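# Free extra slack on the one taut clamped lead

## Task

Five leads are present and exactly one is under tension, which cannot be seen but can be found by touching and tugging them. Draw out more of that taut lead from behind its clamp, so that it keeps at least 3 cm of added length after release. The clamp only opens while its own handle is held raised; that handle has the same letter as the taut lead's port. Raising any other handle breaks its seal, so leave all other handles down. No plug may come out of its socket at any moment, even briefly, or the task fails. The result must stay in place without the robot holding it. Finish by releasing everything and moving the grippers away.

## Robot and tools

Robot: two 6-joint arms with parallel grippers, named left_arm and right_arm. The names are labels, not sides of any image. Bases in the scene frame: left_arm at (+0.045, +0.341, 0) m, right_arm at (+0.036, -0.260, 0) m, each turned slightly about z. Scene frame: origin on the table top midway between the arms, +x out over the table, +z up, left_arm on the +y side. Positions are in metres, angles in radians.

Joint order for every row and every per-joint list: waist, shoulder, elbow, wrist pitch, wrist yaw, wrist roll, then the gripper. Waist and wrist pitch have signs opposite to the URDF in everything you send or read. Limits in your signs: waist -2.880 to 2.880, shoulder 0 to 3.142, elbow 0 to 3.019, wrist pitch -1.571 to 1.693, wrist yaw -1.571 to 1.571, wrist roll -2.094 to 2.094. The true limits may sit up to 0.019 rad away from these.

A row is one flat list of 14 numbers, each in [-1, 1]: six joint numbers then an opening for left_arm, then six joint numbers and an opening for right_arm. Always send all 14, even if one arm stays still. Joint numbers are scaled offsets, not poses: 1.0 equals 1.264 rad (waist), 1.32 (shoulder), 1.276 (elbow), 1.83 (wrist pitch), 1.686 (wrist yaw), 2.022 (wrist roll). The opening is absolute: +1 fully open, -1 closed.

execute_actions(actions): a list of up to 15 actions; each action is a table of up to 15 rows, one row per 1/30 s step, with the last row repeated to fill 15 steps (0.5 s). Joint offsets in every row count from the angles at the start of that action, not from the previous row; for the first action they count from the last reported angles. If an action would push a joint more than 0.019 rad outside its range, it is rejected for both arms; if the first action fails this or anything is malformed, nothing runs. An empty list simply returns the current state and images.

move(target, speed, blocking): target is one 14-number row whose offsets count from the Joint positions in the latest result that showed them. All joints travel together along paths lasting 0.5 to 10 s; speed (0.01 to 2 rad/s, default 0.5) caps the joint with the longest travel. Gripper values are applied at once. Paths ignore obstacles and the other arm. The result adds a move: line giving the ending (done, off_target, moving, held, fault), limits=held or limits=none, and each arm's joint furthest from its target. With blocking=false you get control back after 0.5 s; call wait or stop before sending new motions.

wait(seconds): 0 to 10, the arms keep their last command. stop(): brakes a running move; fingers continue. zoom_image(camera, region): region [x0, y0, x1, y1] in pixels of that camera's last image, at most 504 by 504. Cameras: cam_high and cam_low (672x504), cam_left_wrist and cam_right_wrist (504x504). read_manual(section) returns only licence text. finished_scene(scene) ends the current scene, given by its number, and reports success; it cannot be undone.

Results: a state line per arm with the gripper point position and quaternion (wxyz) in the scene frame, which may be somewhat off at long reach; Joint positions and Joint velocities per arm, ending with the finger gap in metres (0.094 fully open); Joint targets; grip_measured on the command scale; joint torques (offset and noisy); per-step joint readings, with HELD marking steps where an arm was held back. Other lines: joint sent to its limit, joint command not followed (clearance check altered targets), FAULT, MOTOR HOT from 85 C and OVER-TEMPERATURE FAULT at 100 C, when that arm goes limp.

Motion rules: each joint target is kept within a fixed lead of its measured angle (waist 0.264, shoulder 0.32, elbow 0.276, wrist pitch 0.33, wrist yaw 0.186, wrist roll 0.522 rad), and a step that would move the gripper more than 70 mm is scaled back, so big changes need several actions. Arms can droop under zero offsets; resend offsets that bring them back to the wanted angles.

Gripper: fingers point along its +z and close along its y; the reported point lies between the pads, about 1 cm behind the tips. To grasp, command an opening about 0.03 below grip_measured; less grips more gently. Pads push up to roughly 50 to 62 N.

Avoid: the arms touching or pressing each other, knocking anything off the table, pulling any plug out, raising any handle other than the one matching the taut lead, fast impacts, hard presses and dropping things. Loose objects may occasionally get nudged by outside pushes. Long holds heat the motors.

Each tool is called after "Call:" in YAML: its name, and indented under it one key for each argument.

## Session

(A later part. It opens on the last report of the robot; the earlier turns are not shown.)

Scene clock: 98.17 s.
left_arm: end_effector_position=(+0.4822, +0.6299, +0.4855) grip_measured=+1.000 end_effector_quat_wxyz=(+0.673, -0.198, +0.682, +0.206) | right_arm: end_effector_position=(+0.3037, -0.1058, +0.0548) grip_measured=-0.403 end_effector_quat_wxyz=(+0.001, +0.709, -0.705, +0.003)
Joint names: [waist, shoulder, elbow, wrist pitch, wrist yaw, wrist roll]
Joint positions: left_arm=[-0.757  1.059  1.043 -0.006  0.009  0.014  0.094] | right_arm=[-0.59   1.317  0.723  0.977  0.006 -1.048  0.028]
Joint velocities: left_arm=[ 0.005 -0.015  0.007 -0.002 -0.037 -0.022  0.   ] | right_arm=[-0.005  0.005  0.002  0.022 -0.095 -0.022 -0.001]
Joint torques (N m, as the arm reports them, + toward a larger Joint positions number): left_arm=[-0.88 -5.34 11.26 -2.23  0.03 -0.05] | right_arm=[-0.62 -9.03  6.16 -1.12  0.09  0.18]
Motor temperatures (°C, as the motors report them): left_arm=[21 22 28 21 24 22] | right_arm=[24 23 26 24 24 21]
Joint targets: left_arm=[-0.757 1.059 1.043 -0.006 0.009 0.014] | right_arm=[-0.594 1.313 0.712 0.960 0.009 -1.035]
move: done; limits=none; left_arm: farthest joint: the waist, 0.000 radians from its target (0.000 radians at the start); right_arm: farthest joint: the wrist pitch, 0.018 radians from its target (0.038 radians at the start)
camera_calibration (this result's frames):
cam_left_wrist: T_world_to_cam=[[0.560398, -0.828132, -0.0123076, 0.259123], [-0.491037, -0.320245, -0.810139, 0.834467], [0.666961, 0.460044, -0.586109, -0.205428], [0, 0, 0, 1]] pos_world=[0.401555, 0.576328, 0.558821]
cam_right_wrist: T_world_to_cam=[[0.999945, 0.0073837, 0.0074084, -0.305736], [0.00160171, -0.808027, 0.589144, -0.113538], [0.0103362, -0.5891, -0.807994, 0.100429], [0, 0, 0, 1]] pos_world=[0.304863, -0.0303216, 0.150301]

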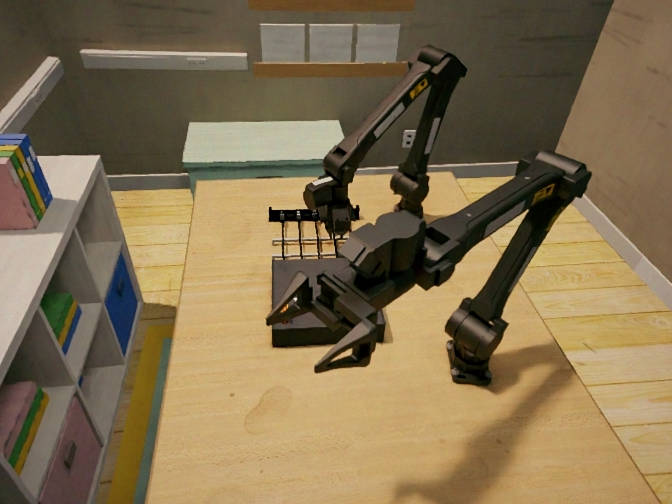

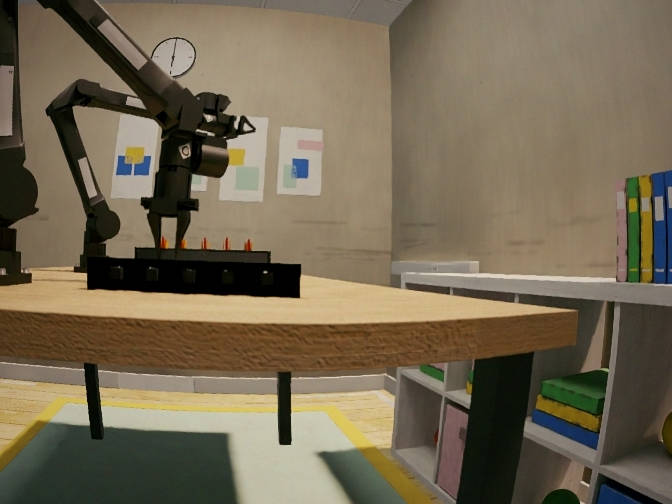

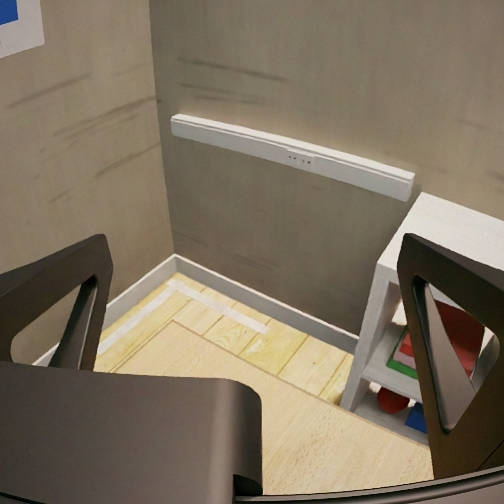

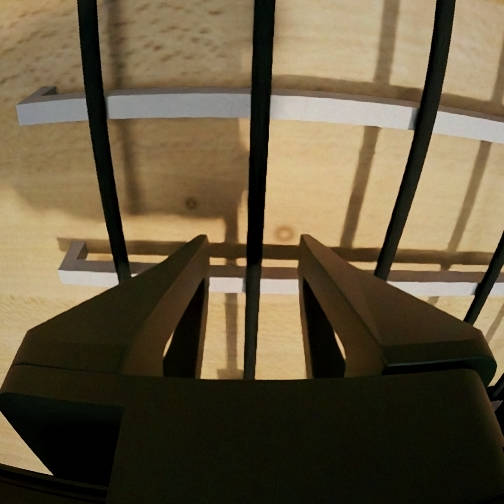

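Call:
move:
  target: [0,0,0,0,0,0,1,0,0.044,-0.036,-0.056,0,0,-0.4]
  speed: 0.2

Call:
move:
  target: [0,0,0,0,0,0,1,0,0,0,0,0,0,-0.93]

Call:
move:
  target: [0,0,0,0,0,0,1,0.04,0,0,0,0,0,-0.93]
  speed: 0.05

Scene clock: 103.73 s.
left_arm: end_effector_position=(+0.4822, +0.6299, +0.4855) grip_measured=+1.000 end_effector_quat_wxyz=(+0.673, -0.198, +0.682, +0.206) | right_arm: end_effector_position=(+0.3038, -0.1058, +0.0296) grip_measured=-0.403 end_effector_quat_wxyz=(+0.001, +0.709, -0.705, +0.003)
Joint names: [waist, shoulder, elbow, wrist pitch, wrist yaw, wrist roll]
Joint positions: left_arm=[-0.757  1.059  1.043 -0.006  0.009  0.014  0.094] | right_arm=[-0.59   1.367  0.689  0.892  0.006 -1.048  0.028]
Joint velocities: left_arm=[ 0.005 -0.005 -0.012 -0.002  0.022 -0.022  0.   ] | right_arm=[-0.015 -0.024 -0.017 -0.007 -0.051 -0.051  0.   ]
Joint torques (N m, as the arm reports them, + toward a larger Joint positions number): left_arm=[-0.85 -5.37 11.26 -2.22  0.04 -0.05] | right_arm=[-0.01 -8.2   5.76 -1.11 -0.06  0.04]
Motor temperatures (°C, as the motors report them): left_arm=[21 22 28 21 24 22] | right_arm=[24 23 26 24 24 21]
Joint targets: left_arm=[-0.757 1.059 1.043 -0.006 0.009 0.014] | right_arm=[-0.590 1.375 0.677 0.875 0.006 -1.048]
move: done; limits=none; left_arm: farthest joint: the waist, 0.000 radians from its target (0.000 radians at the start); right_arm: farthest joint: the wrist pitch, 0.018 radians from its target (0.103 radians at the start)
camera_calibration (this result's frames):
cam_left_wrist: T_world_to_cam=[[0.560398, -0.828132, -0.0123076, 0.259123], [-0.491037, -0.320245, -0.810139, 0.834467], [0.666961, 0.460044, -0.586109, -0.205428], [0, 0, 0, 1]] pos_world=[0.401555, 0.576328, 0.558821]
cam_right_wrist: T_world_to_cam=[[0.999948, 0.00700225, 0.00741042, -0.305641], [0.00129228, -0.808028, 0.589143, -0.0986073], [0.0101132, -0.589103, -0.807995, 0.0801973], [0, 0, 0, 1]] pos_world=[0.304942, -0.0302929, 0.125158]

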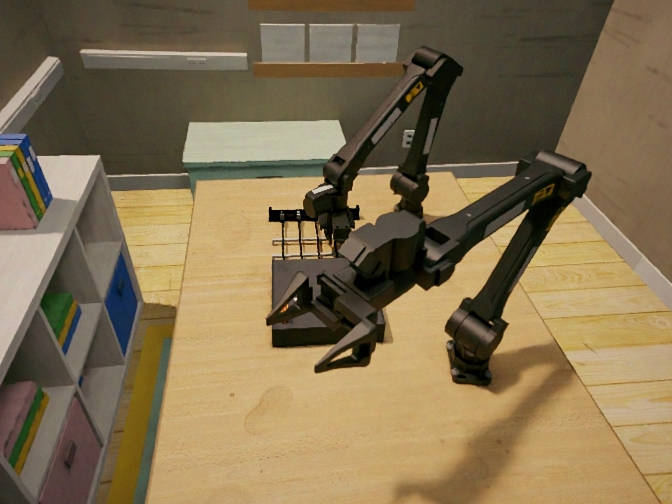

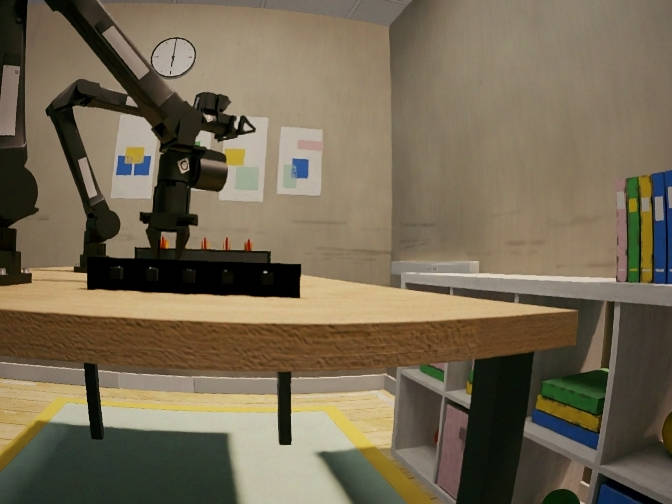

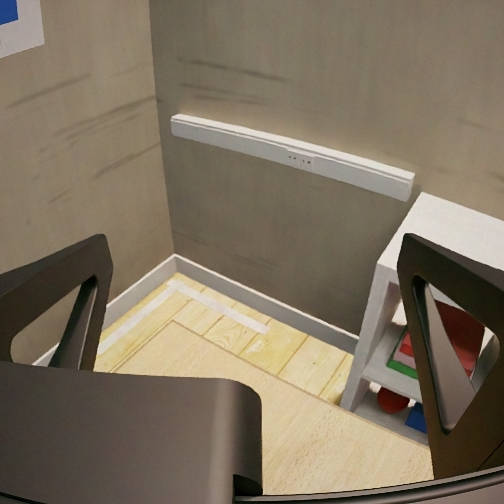

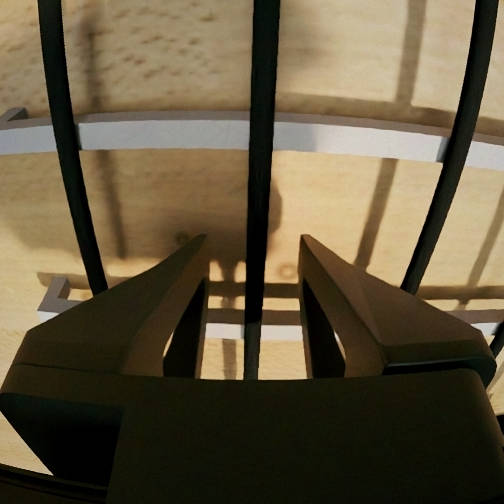

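Scene clock: 104.23 s.
left_arm: end_effector_position=(+0.4822, +0.6299, +0.4855) grip_measured=+1.000 end_effector_quat_wxyz=(+0.673, -0.198, +0.682, +0.206) | right_arm: end_effector_position=(+0.3038, -0.1058, +0.0296) grip_measured=-0.911 end_effector_quat_wxyz=(+0.001, +0.709, -0.705, +0.003)
Joint names: [waist, shoulder, elbow, wrist pitch, wrist yaw, wrist roll]
Joint positions: left_arm=[-0.757  1.059  1.043 -0.006  0.009  0.014  0.094] | right_arm=[-0.59   1.367  0.689  0.892  0.006 -1.048  0.004]
Joint velocities: left_arm=[ 0.015 -0.005 -0.002  0.002  0.066 -0.051  0.   ] | right_arm=[ 0.005  0.005  0.002 -0.022  0.066 -0.037 -0.   ]
Joint torques (N m, as the arm reports them, + toward a larger Joint positions number): left_arm=[-0.86 -5.38 11.25 -2.24  0.03 -0.05] | right_arm=[-0.35 -9.37  6.54 -0.18 -0.04  0.07]
Motor temperatures (°C, as the motors report them): left_arm=[21 22 28 21 24 22] | right_arm=[24 23 26 24 24 21]
Joint targets: left_arm=[-0.757 1.059 1.043 -0.006 0.009 0.014] | right_arm=[-0.590 1.367 0.689 0.892 0.006 -1.048]
move: done; limits=none; left_arm: farthest joint: the waist, 0.000 radians from its target (0.000 radians at the start); right_arm: farthest joint: the waist, 0.000 radians from its target (0.000 radians at the start)
camera_calibration (this result's frames):
cam_left_wrist: T_world_to_cam=[[0.560398, -0.828132, -0.0123076, 0.259123], [-0.491037, -0.320245, -0.810139, 0.834467], [0.666961, 0.460044, -0.586109, -0.205428], [0, 0, 0, 1]] pos_world=[0.401555, 0.576328, 0.558821]
cam_right_wrist: T_world_to_cam=[[0.999948, 0.00700225, 0.00741042, -0.305641], [0.00129228, -0.808028, 0.589143, -0.0986073], [0.0101132, -0.589103, -0.807995, 0.0801973], [0, 0, 0, 1]] pos_world=[0.304942, -0.0302929, 0.125158]

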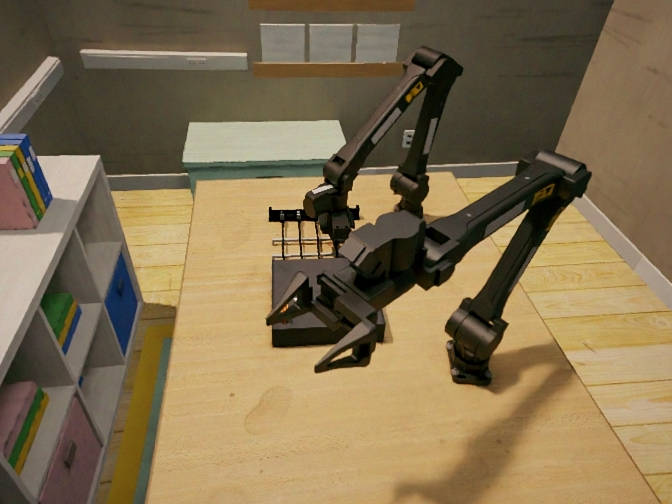

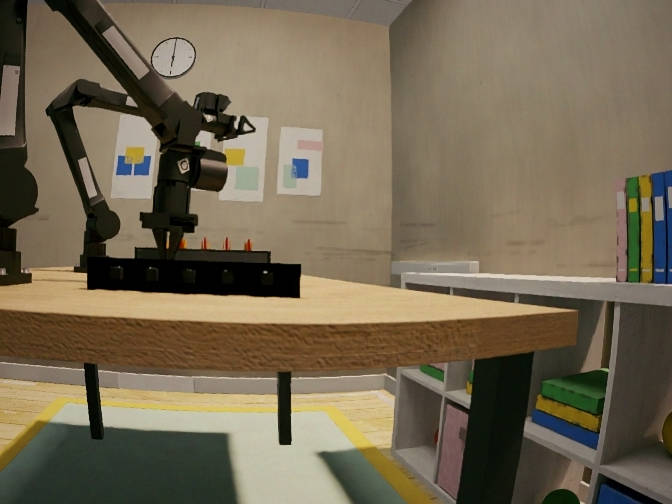

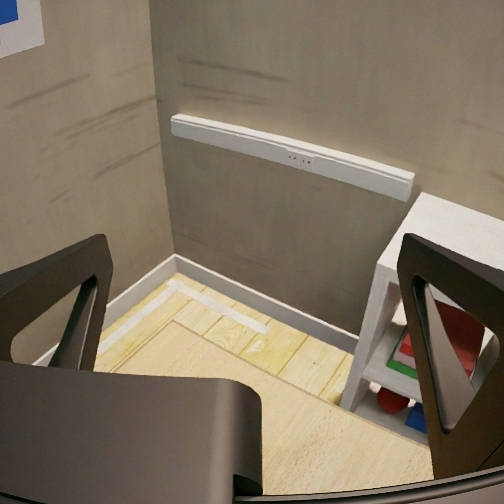

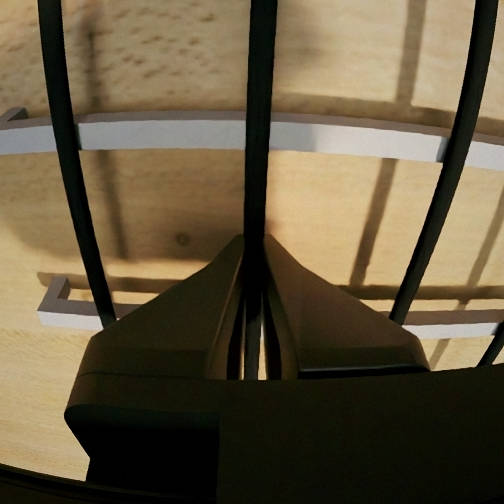

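Scene clock: 105.47 s.
left_arm: end_effector_position=(+0.4822, +0.6299, +0.4855) grip_measured=+1.000 end_effector_quat_wxyz=(+0.673, -0.198, +0.682, +0.206) | right_arm: end_effector_position=(+0.3045, -0.1070, +0.0296) grip_measured=-0.911 end_effector_quat_wxyz=(-0.002, +0.703, -0.711, -0.008)
Joint names: [waist, shoulder, elbow, wrist pitch, wrist yaw, wrist roll]
Joint positions: left_arm=[-0.757  1.059  1.043 -0.006  0.009  0.014  0.094] | right_arm=[-0.573  1.367  0.689  0.892 -0.017 -1.048  0.004]
Joint velocities: left_arm=[-0.005  0.005 -0.017  0.012  0.022 -0.051  0.   ] | right_arm=[ 0.005 -0.015  0.017 -0.007 -0.066 -0.051 -0.   ]
Joint torques (N m, as the arm reports them, + toward a larger Joint positions number): left_arm=[-0.87 -5.36 11.25 -2.22  0.04 -0.05] | right_arm=[ 2.19 -8.95  6.47 -0.2   0.85  0.04]
Motor temperatures (°C, as the motors report them): left_arm=[21 22 28 21 24 22] | right_arm=[24 23 26 24 24 21]
Joint targets: left_arm=[-0.757 1.059 1.043 -0.006 0.009 0.014] | right_arm=[-0.539 1.367 0.689 0.892 0.006 -1.048]
move: off_target (right_arm); limits=none; left_arm: farthest joint: the waist, 0.000 radians from its target (0.000 radians at the start); right_arm: farthest joint: the waist, 0.033 radians from its target (0.051 radians at the start)
camera_calibration (this result's frames):
cam_left_wrist: T_world_to_cam=[[0.560398, -0.828132, -0.0123076, 0.259123], [-0.491037, -0.320245, -0.810139, 0.834467], [0.666961, 0.460044, -0.586109, -0.205428], [0, 0, 0, 1]] pos_world=[0.401555, 0.576328, 0.558821]
cam_right_wrist: T_world_to_cam=[[0.999935, -0.0105726, -0.004183, -0.307881], [-0.00627126, -0.819719, 0.572732, -0.0980789], [-0.00948417, -0.572669, -0.819732, 0.0875551], [0, 0, 0, 1]] pos_world=[0.308077, -0.0335121, 0.126657]

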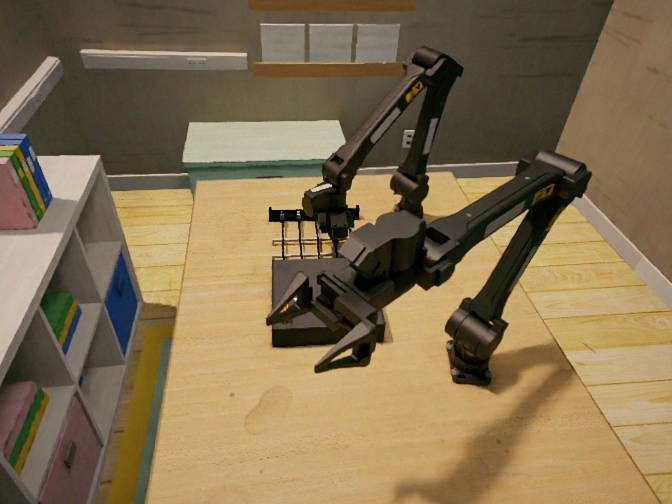

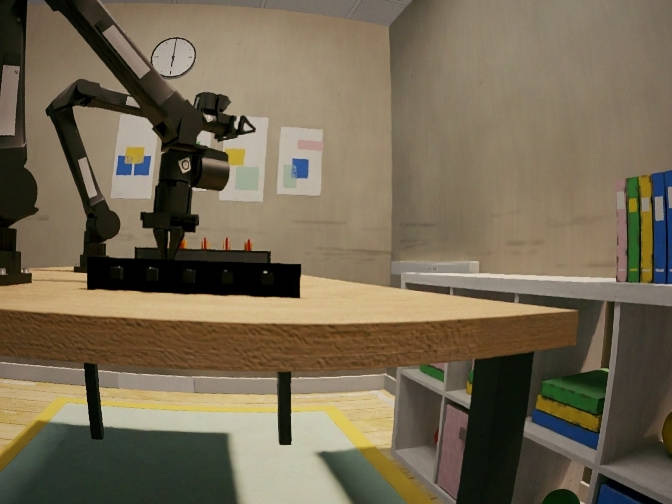

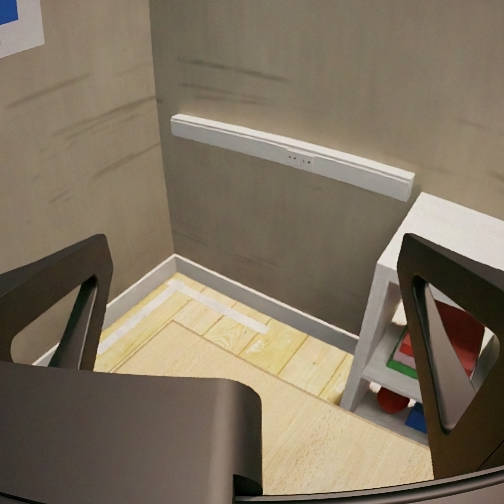

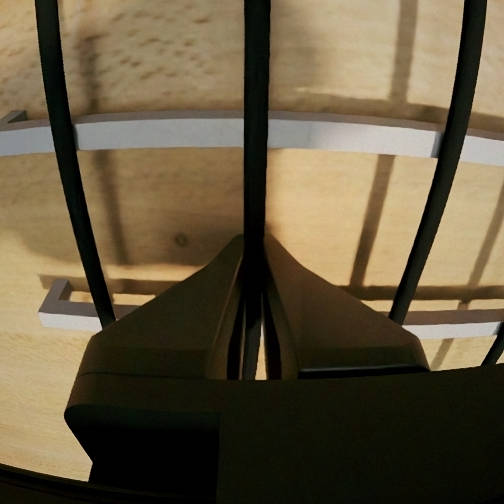

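Call:
move:
  target: [0,0,0,0,0,0,1,0.06,0,0,0,0.02,0,-0.94]
  speed: 0.05

Scene clock: 110.23 s.
left_arm: end_effector_position=(+0.4822, +0.6299, +0.4855) grip_measured=+1.000 end_effector_quat_wxyz=(+0.673, -0.198, +0.682, +0.206) | right_arm: end_effector_position=(+0.3092, -0.1090, +0.0297) grip_measured=-0.911 end_effector_quat_wxyz=(-0.011, +0.695, -0.718, -0.013)
Joint names: [waist, shoulder, elbow, wrist pitch, wrist yaw, wrist roll]
Joint positions: left_arm=[-0.757  1.059  1.043 -0.006  0.009  0.014  0.094] | right_arm=[-0.552  1.367  0.689  0.879 -0.031 -1.048  0.004]
Joint velocities: left_arm=[ 0.005 -0.005 -0.007 -0.002 -0.11   0.037  0.   ] | right_arm=[-0.005  0.005  0.007 -0.007  0.066  0.037  0.001]
Joint torques (N m, as the arm reports them, + toward a larger Joint positions number): left_arm=[-0.86 -5.33 11.25 -2.23  0.03 -0.05] | right_arm=[ 3.68 -8.97  6.54  0.3   1.8   0.04]
Motor temperatures (°C, as the motors report them): left_arm=[21 22 28 21 24 22] | right_arm=[24 23 26 24 24 21]
Joint targets: left_arm=[-0.757 1.059 1.043 -0.006 0.009 0.014] | right_arm=[-0.497 1.367 0.689 0.893 0.016 -1.048]
move: off_target (right_arm); limits=none; left_arm: farthest joint: the waist, 0.000 radians from its target (0.000 radians at the start); right_arm: farthest joint: the waist, 0.055 radians from its target (0.074 radians at the start)
camera_calibration (this result's frames):
cam_left_wrist: T_world_to_cam=[[0.560398, -0.828132, -0.0123076, 0.259123], [-0.491037, -0.320245, -0.810139, 0.834467], [0.666961, 0.460044, -0.586109, -0.205428], [0, 0, 0, 1]] pos_world=[0.401555, 0.576328, 0.558821]
cam_right_wrist: T_world_to_cam=[[0.999518, -0.0310342, 0.0000320799, -0.314898], [-0.0257858, -0.829904, 0.557309, -0.0942843], [-0.017269, -0.557042, -0.830305, 0.090988], [0, 0, 0, 1]] pos_world=[0.313886, -0.0373355, 0.128103]

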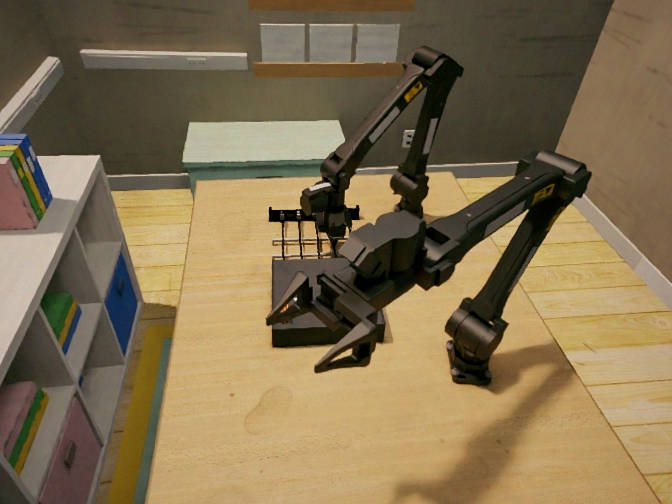

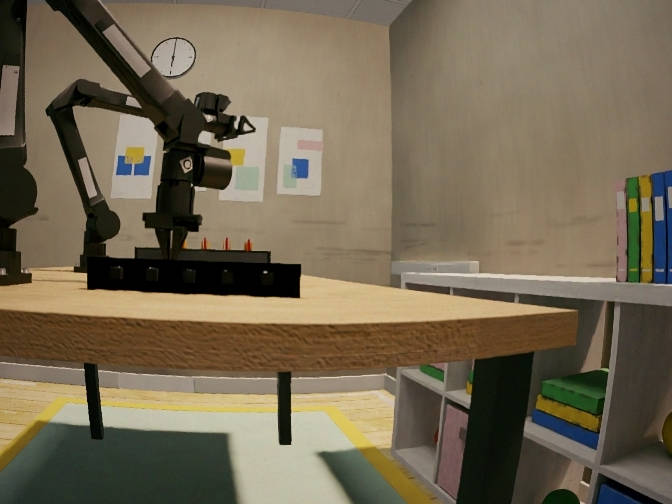

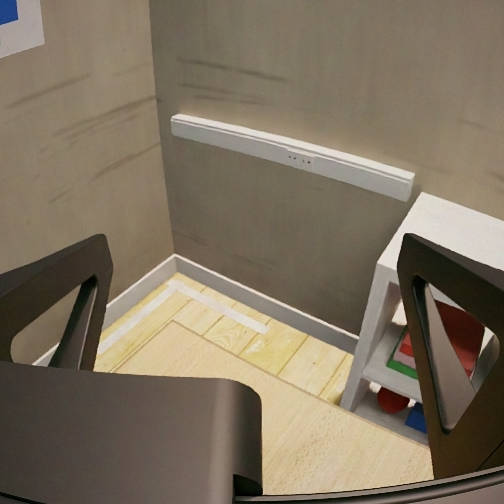

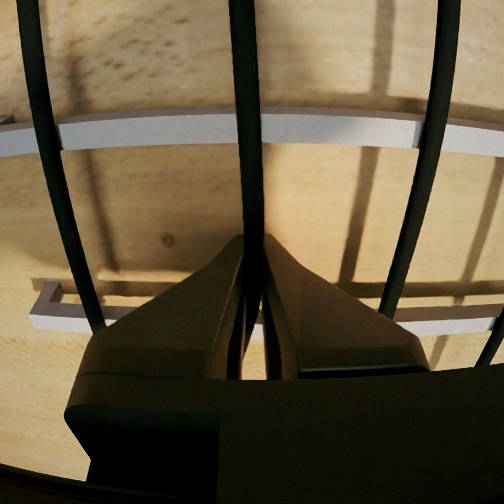

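Call:
move:
  target: [0,0,0,0,0,0,1,-0.024,0,0,0.01,0.02,0,-0.94]
  speed: 0.08

Call:
move:
  target: [0,0,0,0,0,0,1,0,0,0,0,0,0,-0.4]

Call:
move:
  target: [0,0,0,0,0,0,1,0,-0.041,0.064,0.06,0,0,-0.4]
  speed: 0.3

Scene clock: 119.27 s.
left_arm: end_effector_position=(+0.4822, +0.6299, +0.4855) grip_measured=+1.000 end_effector_quat_wxyz=(+0.673, -0.198, +0.682, +0.206) | right_arm: end_effector_position=(+0.3078, -0.1062, +0.0296) grip_measured=-0.911 end_effector_quat_wxyz=(-0.007, +0.704, -0.710, +0.000)
Joint names: [waist, shoulder, elbow, wrist pitch, wrist yaw, wrist roll]
Joint positions: left_arm=[-0.757  1.059  1.043 -0.006  0.009  0.014  0.094] | right_arm=[-0.577  1.367  0.689  0.879 -0.004 -1.048  0.004]
Joint velocities: left_arm=[ 0.005  0.015 -0.007  0.007 -0.022 -0.007  0.   ] | right_arm=[ 0.015  0.005  0.002 -0.022  0.051 -0.022 -0.   ]
Joint torques (N m, as the arm reports them, + toward a larger Joint positions number): left_arm=[-0.89 -5.34 11.25 -2.23  0.03 -0.05] | right_arm=[-0.38 -8.97  6.46  0.6   0.2   0.06]
Motor temperatures (°C, as the motors report them): left_arm=[21 23 28 21 24 22] | right_arm=[24 23 26 24 25 21]
Joint targets: left_arm=[-0.757 1.059 1.043 -0.006 0.009 0.014] | right_arm=[-0.583 1.367 0.689 0.898 0.003 -1.048]
move: done; limits=none; left_arm: farthest joint: the waist, 0.000 radians from its target (0.000 radians at the start); right_arm: farthest joint: the wrist pitch, 0.018 radians from its target (0.018 radians at the start)
camera_calibration (this result's frames):
cam_left_wrist: T_world_to_cam=[[0.560398, -0.828132, -0.0123076, 0.259123], [-0.491037, -0.320245, -0.810139, 0.834467], [0.666961, 0.460044, -0.586109, -0.205428], [0, 0, 0, 1]] pos_world=[0.401555, 0.576328, 0.558821]
cam_right_wrist: T_world_to_cam=[[0.999883, -0.00606232, 0.014045, -0.3112], [-0.0130534, -0.816845, 0.57671, -0.0950855], [0.0079764, -0.576826, -0.816828, 0.0821683], [0, 0, 0, 1]] pos_world=[0.309267, -0.03216, 0.126325]

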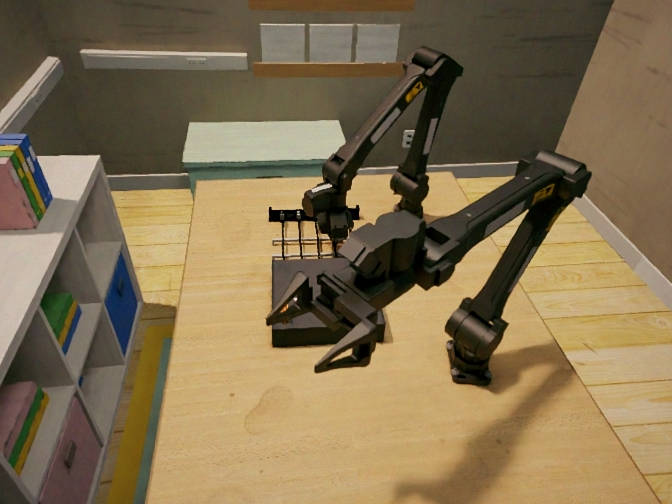

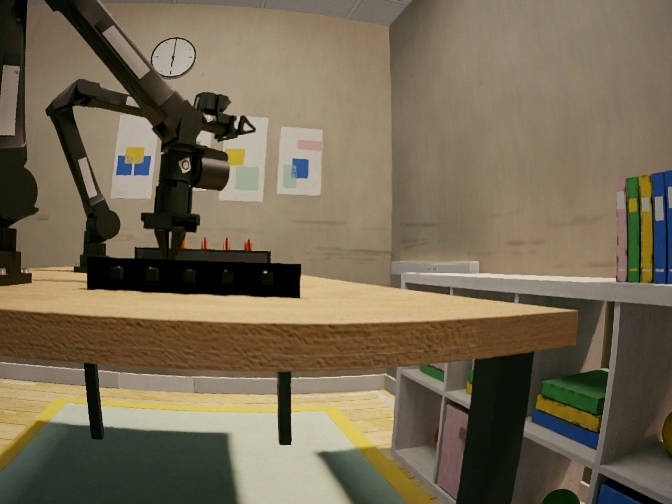

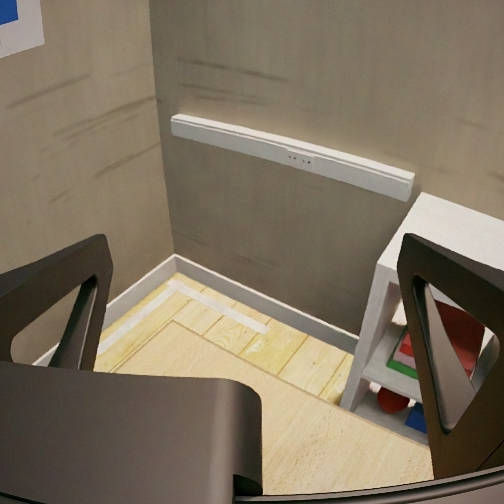

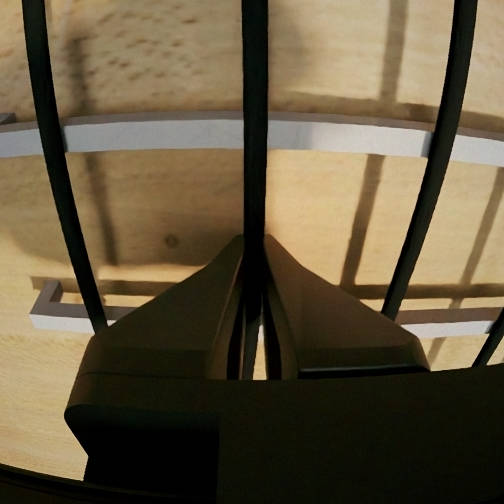

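Scene clock: 119.77 s.
left_arm: end_effector_position=(+0.4822, +0.6299, +0.4855) grip_measured=+1.000 end_effector_quat_wxyz=(+0.673, -0.198, +0.682, +0.206) | right_arm: end_effector_position=(+0.3078, -0.1062, +0.0296) grip_measured=-0.403 end_effector_quat_wxyz=(-0.007, +0.704, -0.710, +0.000)
Joint names: [waist, shoulder, elbow, wrist pitch, wrist yaw, wrist roll]
Joint positions: left_arm=[-0.757  1.059  1.043 -0.006  0.009  0.014  0.094] | right_arm=[-0.577  1.367  0.689  0.879 -0.004 -1.048  0.028]
Joint velocities: left_arm=[ 0.005  0.005  0.007  0.007 -0.037 -0.007  0.   ] | right_arm=[ 0.015 -0.005 -0.012  0.007 -0.022 -0.007 -0.001]
Joint torques (N m, as the arm reports them, + toward a larger Joint positions number): left_arm=[-0.86 -5.37 11.25 -2.23  0.03 -0.04] | right_arm=[-0.34 -9.14  6.54 -0.22 -0.08  0.08]
Motor temperatures (°C, as the motors report them): left_arm=[21 23 28 21 24 22] | right_arm=[24 23 26 24 25 21]
Joint targets: left_arm=[-0.757 1.059 1.043 -0.006 0.009 0.014] | right_arm=[-0.577 1.367 0.689 0.879 -0.004 -1.048]
move: done; limits=none; left_arm: farthest joint: the waist, 0.000 radians from its target (0.000 radians at the start); right_arm: farthest joint: the waist, 0.000 radians from its target (0.000 radians at the start)
camera_calibration (this result's frames):
cam_left_wrist: T_world_to_cam=[[0.560398, -0.828132, -0.0123076, 0.259123], [-0.491037, -0.320245, -0.810139, 0.834467], [0.666961, 0.460044, -0.586109, -0.205428], [0, 0, 0, 1]] pos_world=[0.401555, 0.576328, 0.558821]
cam_right_wrist: T_world_to_cam=[[0.999883, -0.00606232, 0.014045, -0.3112], [-0.0130534, -0.816845, 0.57671, -0.0950855], [0.0079764, -0.576826, -0.816828, 0.0821683], [0, 0, 0, 1]] pos_world=[0.309267, -0.03216, 0.126325]

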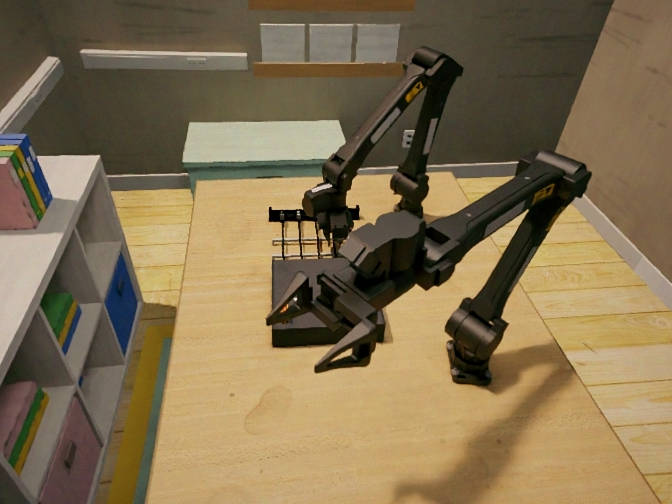

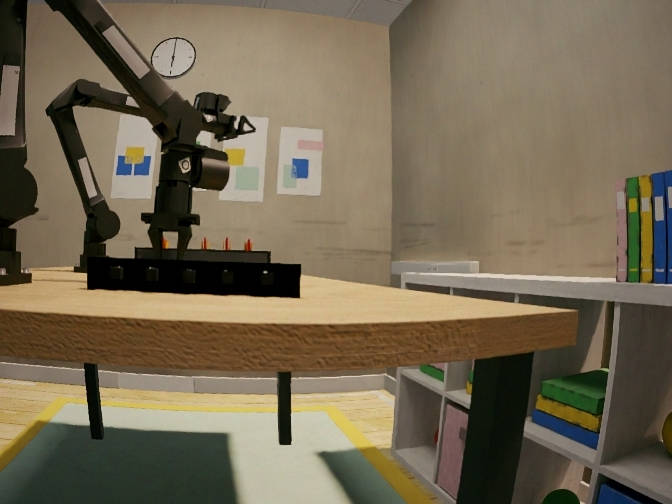

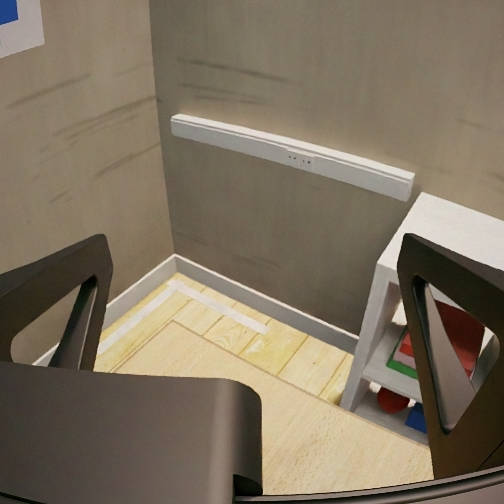

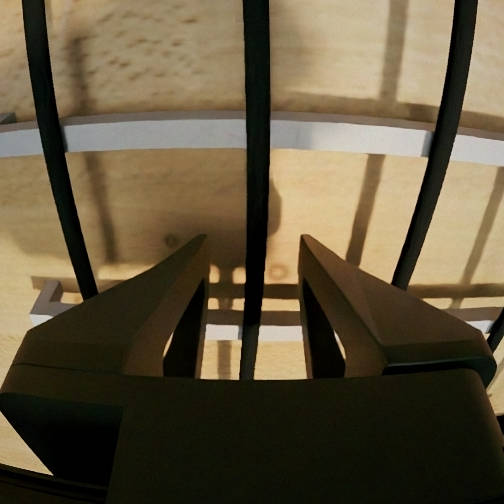

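Scene clock: 120.60 s.
left_arm: end_effector_position=(+0.4822, +0.6299, +0.4855) grip_measured=+1.000 end_effector_quat_wxyz=(+0.673, -0.198, +0.682, +0.206) | right_arm: end_effector_position=(+0.3065, -0.1069, +0.0551) grip_measured=-0.403 end_effector_quat_wxyz=(-0.004, +0.704, -0.710, -0.001)
Joint names: [waist, shoulder, elbow, wrist pitch, wrist yaw, wrist roll]
Joint positions: left_arm=[-0.757  1.059  1.043 -0.006  0.009  0.014  0.094] | right_arm=[-0.577  1.317  0.725  0.972 -0.004 -1.048  0.028]
Joint velocities: left_arm=[-0.005 -0.024 -0.007  0.007 -0.007  0.022  0.   ] | right_arm=[ 0.005 -0.015  0.007 -0.017  0.022  0.007  0.   ]
Joint torques (N m, as the arm reports them, + toward a larger Joint positions number): left_arm=[-0.85 -5.36 11.25 -2.23  0.04 -0.05] | right_arm=[-0.23 -9.08 10.13  0.55 -0.06  0.03]
Motor temperatures (°C, as the motors report them): left_arm=[21 23 28 21 24 22] | right_arm=[24 23 26 24 25 21]
Joint targets: left_arm=[-0.757 1.059 1.043 -0.006 0.009 0.014] | right_arm=[-0.577 1.313 0.770 0.989 -0.004 -1.048]
move: off_target (right_arm); limits=none; left_arm: farthest joint: the waist, 0.000 radians from its target (0.000 radians at the start); right_arm: farthest joint: the elbow, 0.046 radians from its target (0.082 radians at the start)
camera_calibration (this result's frames):
cam_left_wrist: T_world_to_cam=[[0.560398, -0.828132, -0.0123076, 0.259123], [-0.491037, -0.320245, -0.810139, 0.834467], [0.666961, 0.460044, -0.586109, -0.205428], [0, 0, 0, 1]] pos_world=[0.401555, 0.576328, 0.558821]
cam_right_wrist: T_world_to_cam=[[0.999949, -0.00602485, 0.00809185, -0.309944], [-0.00959961, -0.814888, 0.579539, -0.111413], [0.00310232, -0.579587, -0.814904, 0.103665], [0, 0, 0, 1]] pos_world=[0.308537, -0.0325737, 0.151554]

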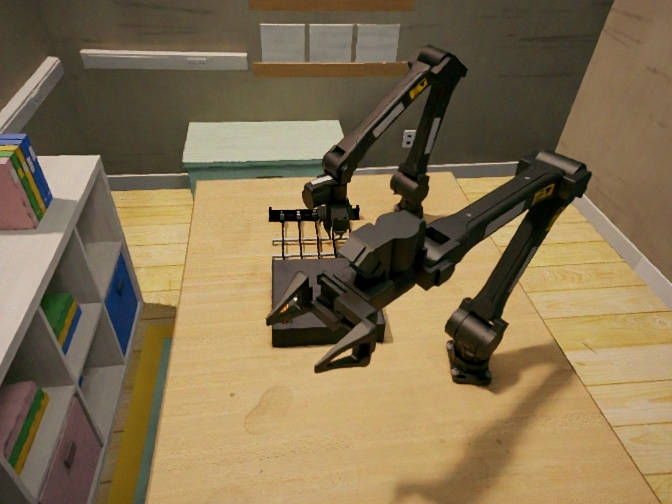

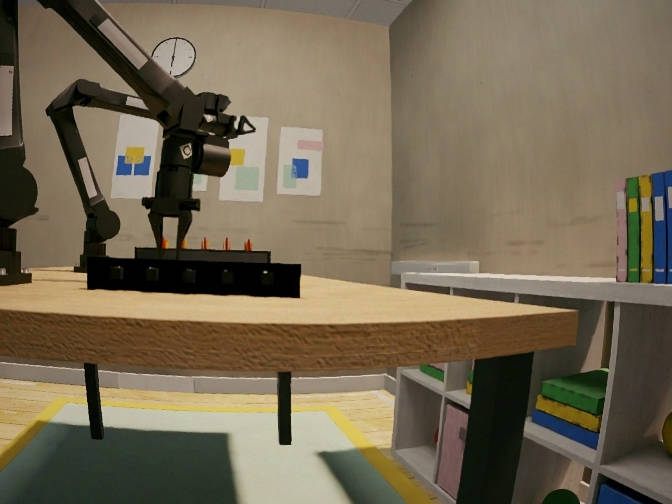

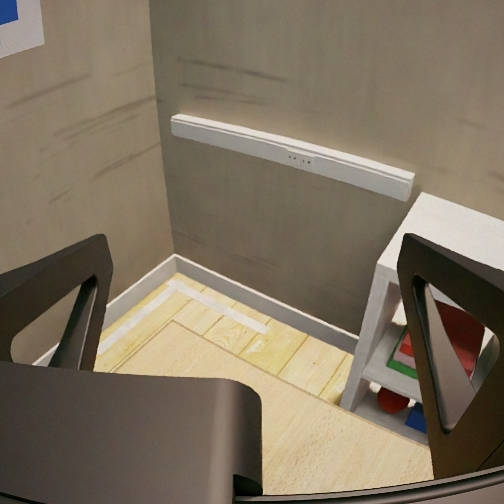

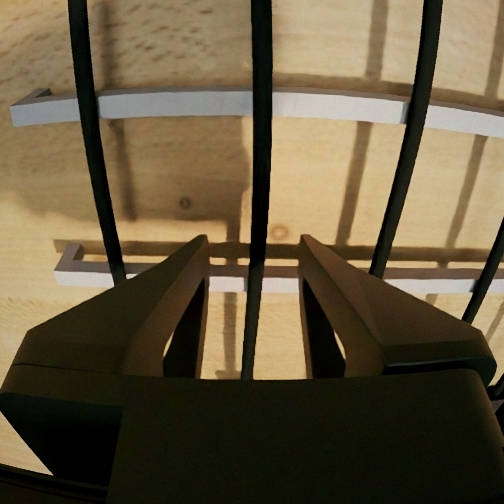

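Call:
move:
  target: [0,0,0,0,0,0,1,-0.092,-0.101,-0.093,0.025,0,0.056,-0.4]
  speed: 0.3

Call:
move:
  target: [0,0,0,0,0,0,1,0,0.047,-0.039,-0.06,0,0,-0.4]
  speed: 0.2

Scene clock: 126.90 s.
left_arm: end_effector_position=(+0.4822, +0.6299, +0.4855) grip_measured=+1.000 end_effector_quat_wxyz=(+0.673, -0.198, +0.682, +0.206) | right_arm: end_effector_position=(+0.2496, -0.1054, +0.0551) grip_measured=-0.403 end_effector_quat_wxyz=(+0.001, +0.708, -0.706, -0.002)
Joint names: [waist, shoulder, elbow, wrist pitch, wrist yaw, wrist roll]
Joint positions: left_arm=[-0.757  1.059  1.043 -0.006  0.009  0.014  0.094] | right_arm=[-0.689  1.186  0.617  1.003 -0.004 -0.946  0.028]
Joint velocities: left_arm=[-0.005  0.005  0.012  0.002 -0.051 -0.007  0.   ] | right_arm=[ 0.005 -0.015 -0.012  0.032  0.037 -0.007 -0.   ]
Joint torques (N m, as the arm reports them, + toward a larger Joint positions number): left_arm=[-0.82 -5.37 11.24 -2.23  0.03 -0.04] | right_arm=[-0.76 -7.32  6.23  0.38 -0.05  0.16]
Motor temperatures (°C, as the motors report them): left_arm=[21 23 28 21 24 22] | right_arm=[24 23 27 24 25 21]
Joint targets: left_arm=[-0.757 1.059 1.043 -0.006 0.009 0.014] | right_arm=[-0.693 1.183 0.606 1.018 -0.004 -0.934]
move: done; limits=none; left_arm: farthest joint: the waist, 0.000 radians from its target (0.000 radians at the start); right_arm: farthest joint: the wrist pitch, 0.015 radians from its target (0.046 radians at the start)
camera_calibration (this result's frames):
cam_left_wrist: T_world_to_cam=[[0.560398, -0.828132, -0.0123076, 0.259123], [-0.491037, -0.320245, -0.810139, 0.834467], [0.666961, 0.460044, -0.586109, -0.205428], [0, 0, 0, 1]] pos_world=[0.401555, 0.576328, 0.558821]
cam_right_wrist: T_world_to_cam=[[0.999991, 0.00429453, 0.000286285, -0.25161], [0.00332087, -0.812163, 0.583421, -0.113878], [0.00273803, -0.583415, -0.81217, 0.104259], [0, 0, 0, 1]] pos_world=[0.251701, -0.0305806, 0.151187]

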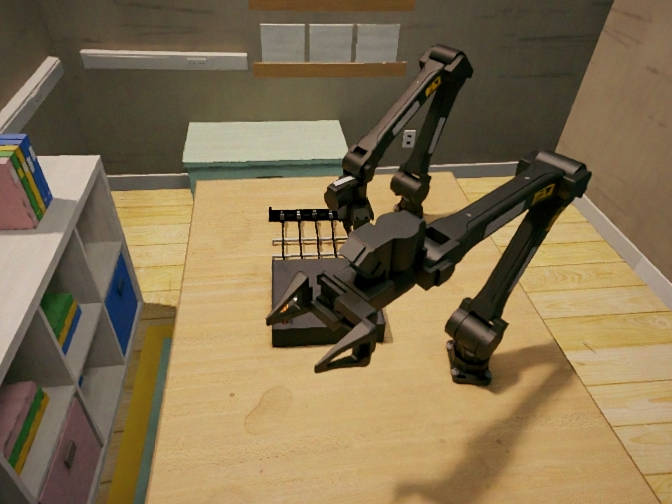

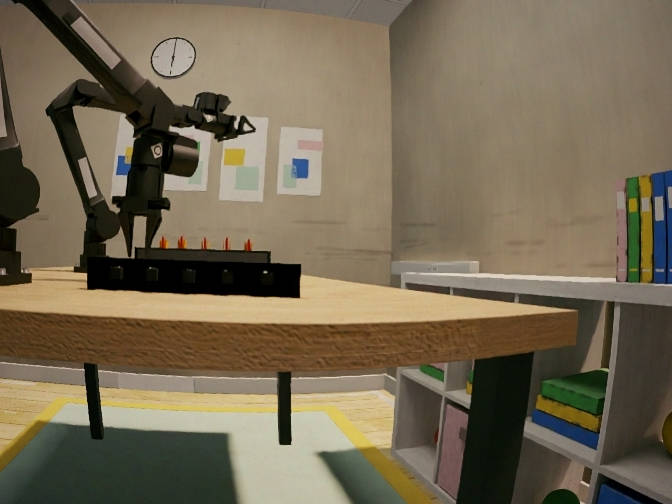

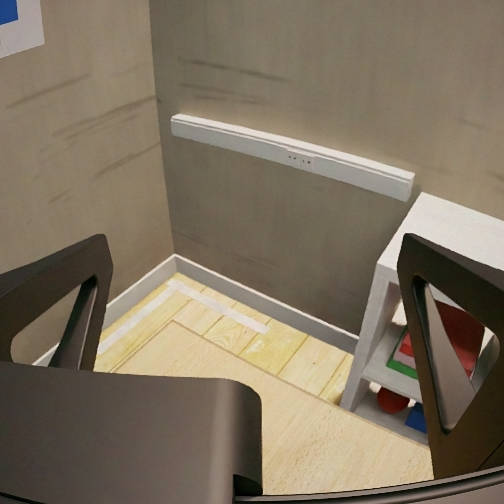

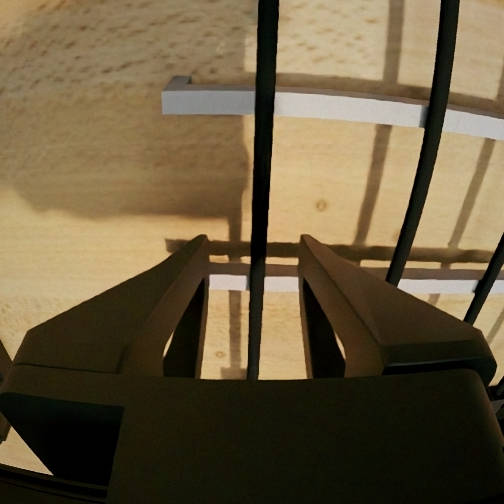

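Scene clock: 127.83 s.
left_arm: end_effector_position=(+0.4822, +0.6299, +0.4855) grip_measured=+1.000 end_effector_quat_wxyz=(+0.673, -0.198, +0.682, +0.206) | right_arm: end_effector_position=(+0.2496, -0.1054, +0.0300) grip_measured=-0.403 end_effector_quat_wxyz=(+0.001, +0.708, -0.706, -0.002)
Joint names: [waist, shoulder, elbow, wrist pitch, wrist yaw, wrist roll]
Joint positions: left_arm=[-0.757  1.059  1.043 -0.006  0.009  0.014  0.094] | right_arm=[-0.689  1.241  0.578  0.911 -0.004 -0.946  0.028]
Joint velocities: left_arm=[ 0.005  0.005 -0.002  0.002  0.037 -0.037  0.   ] | right_arm=[ 0.005 -0.005 -0.002  0.032  0.081 -0.037  0.001]
Joint torques (N m, as the arm reports them, + toward a larger Joint positions number): left_arm=[-0.84 -5.36 11.25 -2.23  0.04 -0.04] | right_arm=[-0.24 -6.77  5.81 -1.09 -0.05  0.04]
Motor temperatures (°C, as the motors report them): left_arm=[21 23 28 21 24 22] | right_arm=[24 23 27 24 25 21]
Joint targets: left_arm=[-0.757 1.059 1.043 -0.006 0.009 0.014] | right_arm=[-0.689 1.248 0.567 0.893 -0.004 -0.946]
move: done; limits=none; left_arm: farthest joint: the waist, 0.000 radians from its target (0.000 radians at the start); right_arm: farthest joint: the wrist pitch, 0.018 radians from its target (0.110 radians at the start)
camera_calibration (this result's frames):
cam_left_wrist: T_world_to_cam=[[0.560398, -0.828132, -0.0123076, 0.259123], [-0.491037, -0.320245, -0.810139, 0.834467], [0.666961, 0.460044, -0.586109, -0.205428], [0, 0, 0, 1]] pos_world=[0.401555, 0.576328, 0.558821]
cam_right_wrist: T_world_to_cam=[[0.999991, 0.00429452, -0.000333494, -0.251587], [0.00368145, -0.811902, 0.583783, -0.0992829], [0.0022363, -0.583778, -0.81191, 0.0839214], [0, 0, 0, 1]] pos_world=[0.251762, -0.030536, 0.126012]

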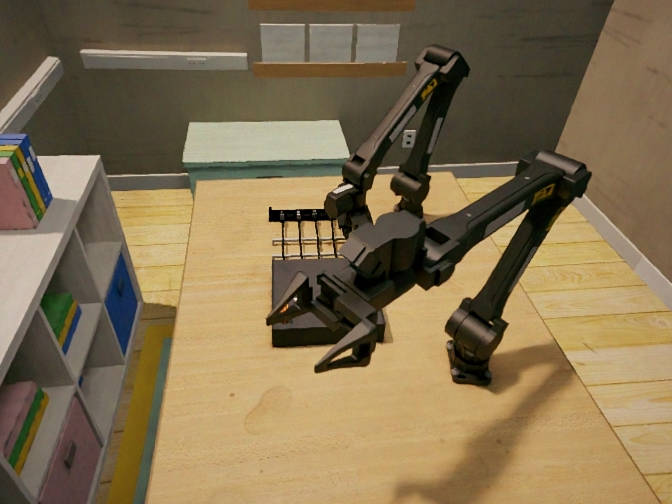

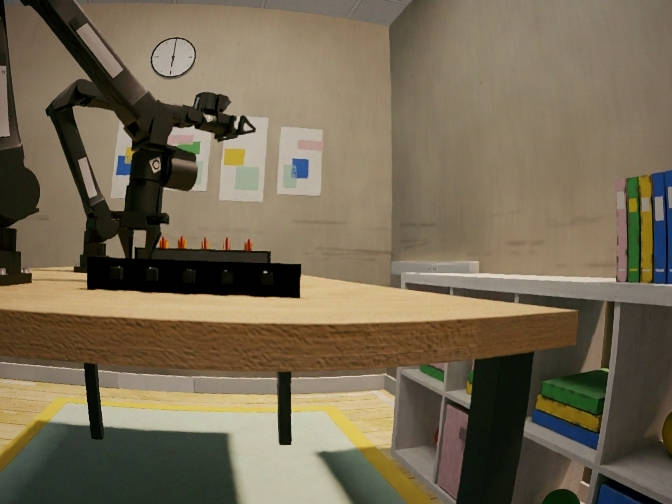

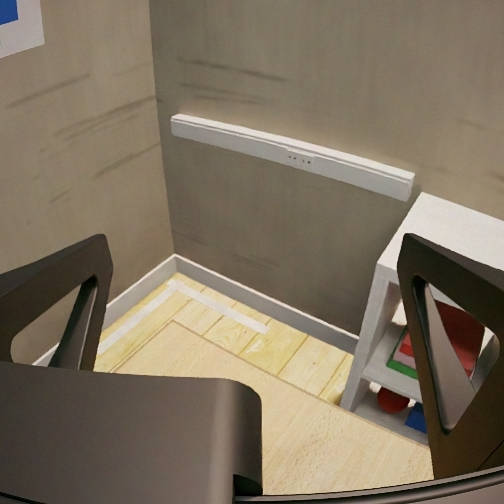

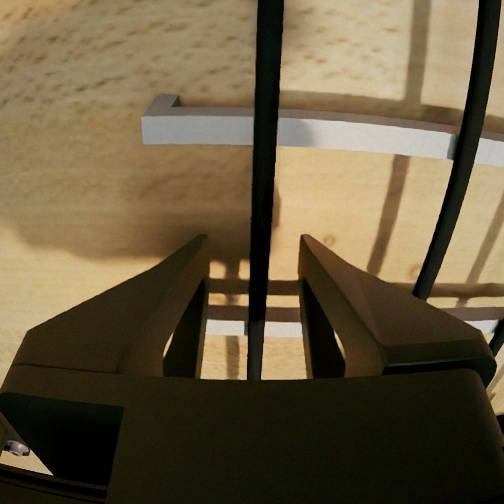

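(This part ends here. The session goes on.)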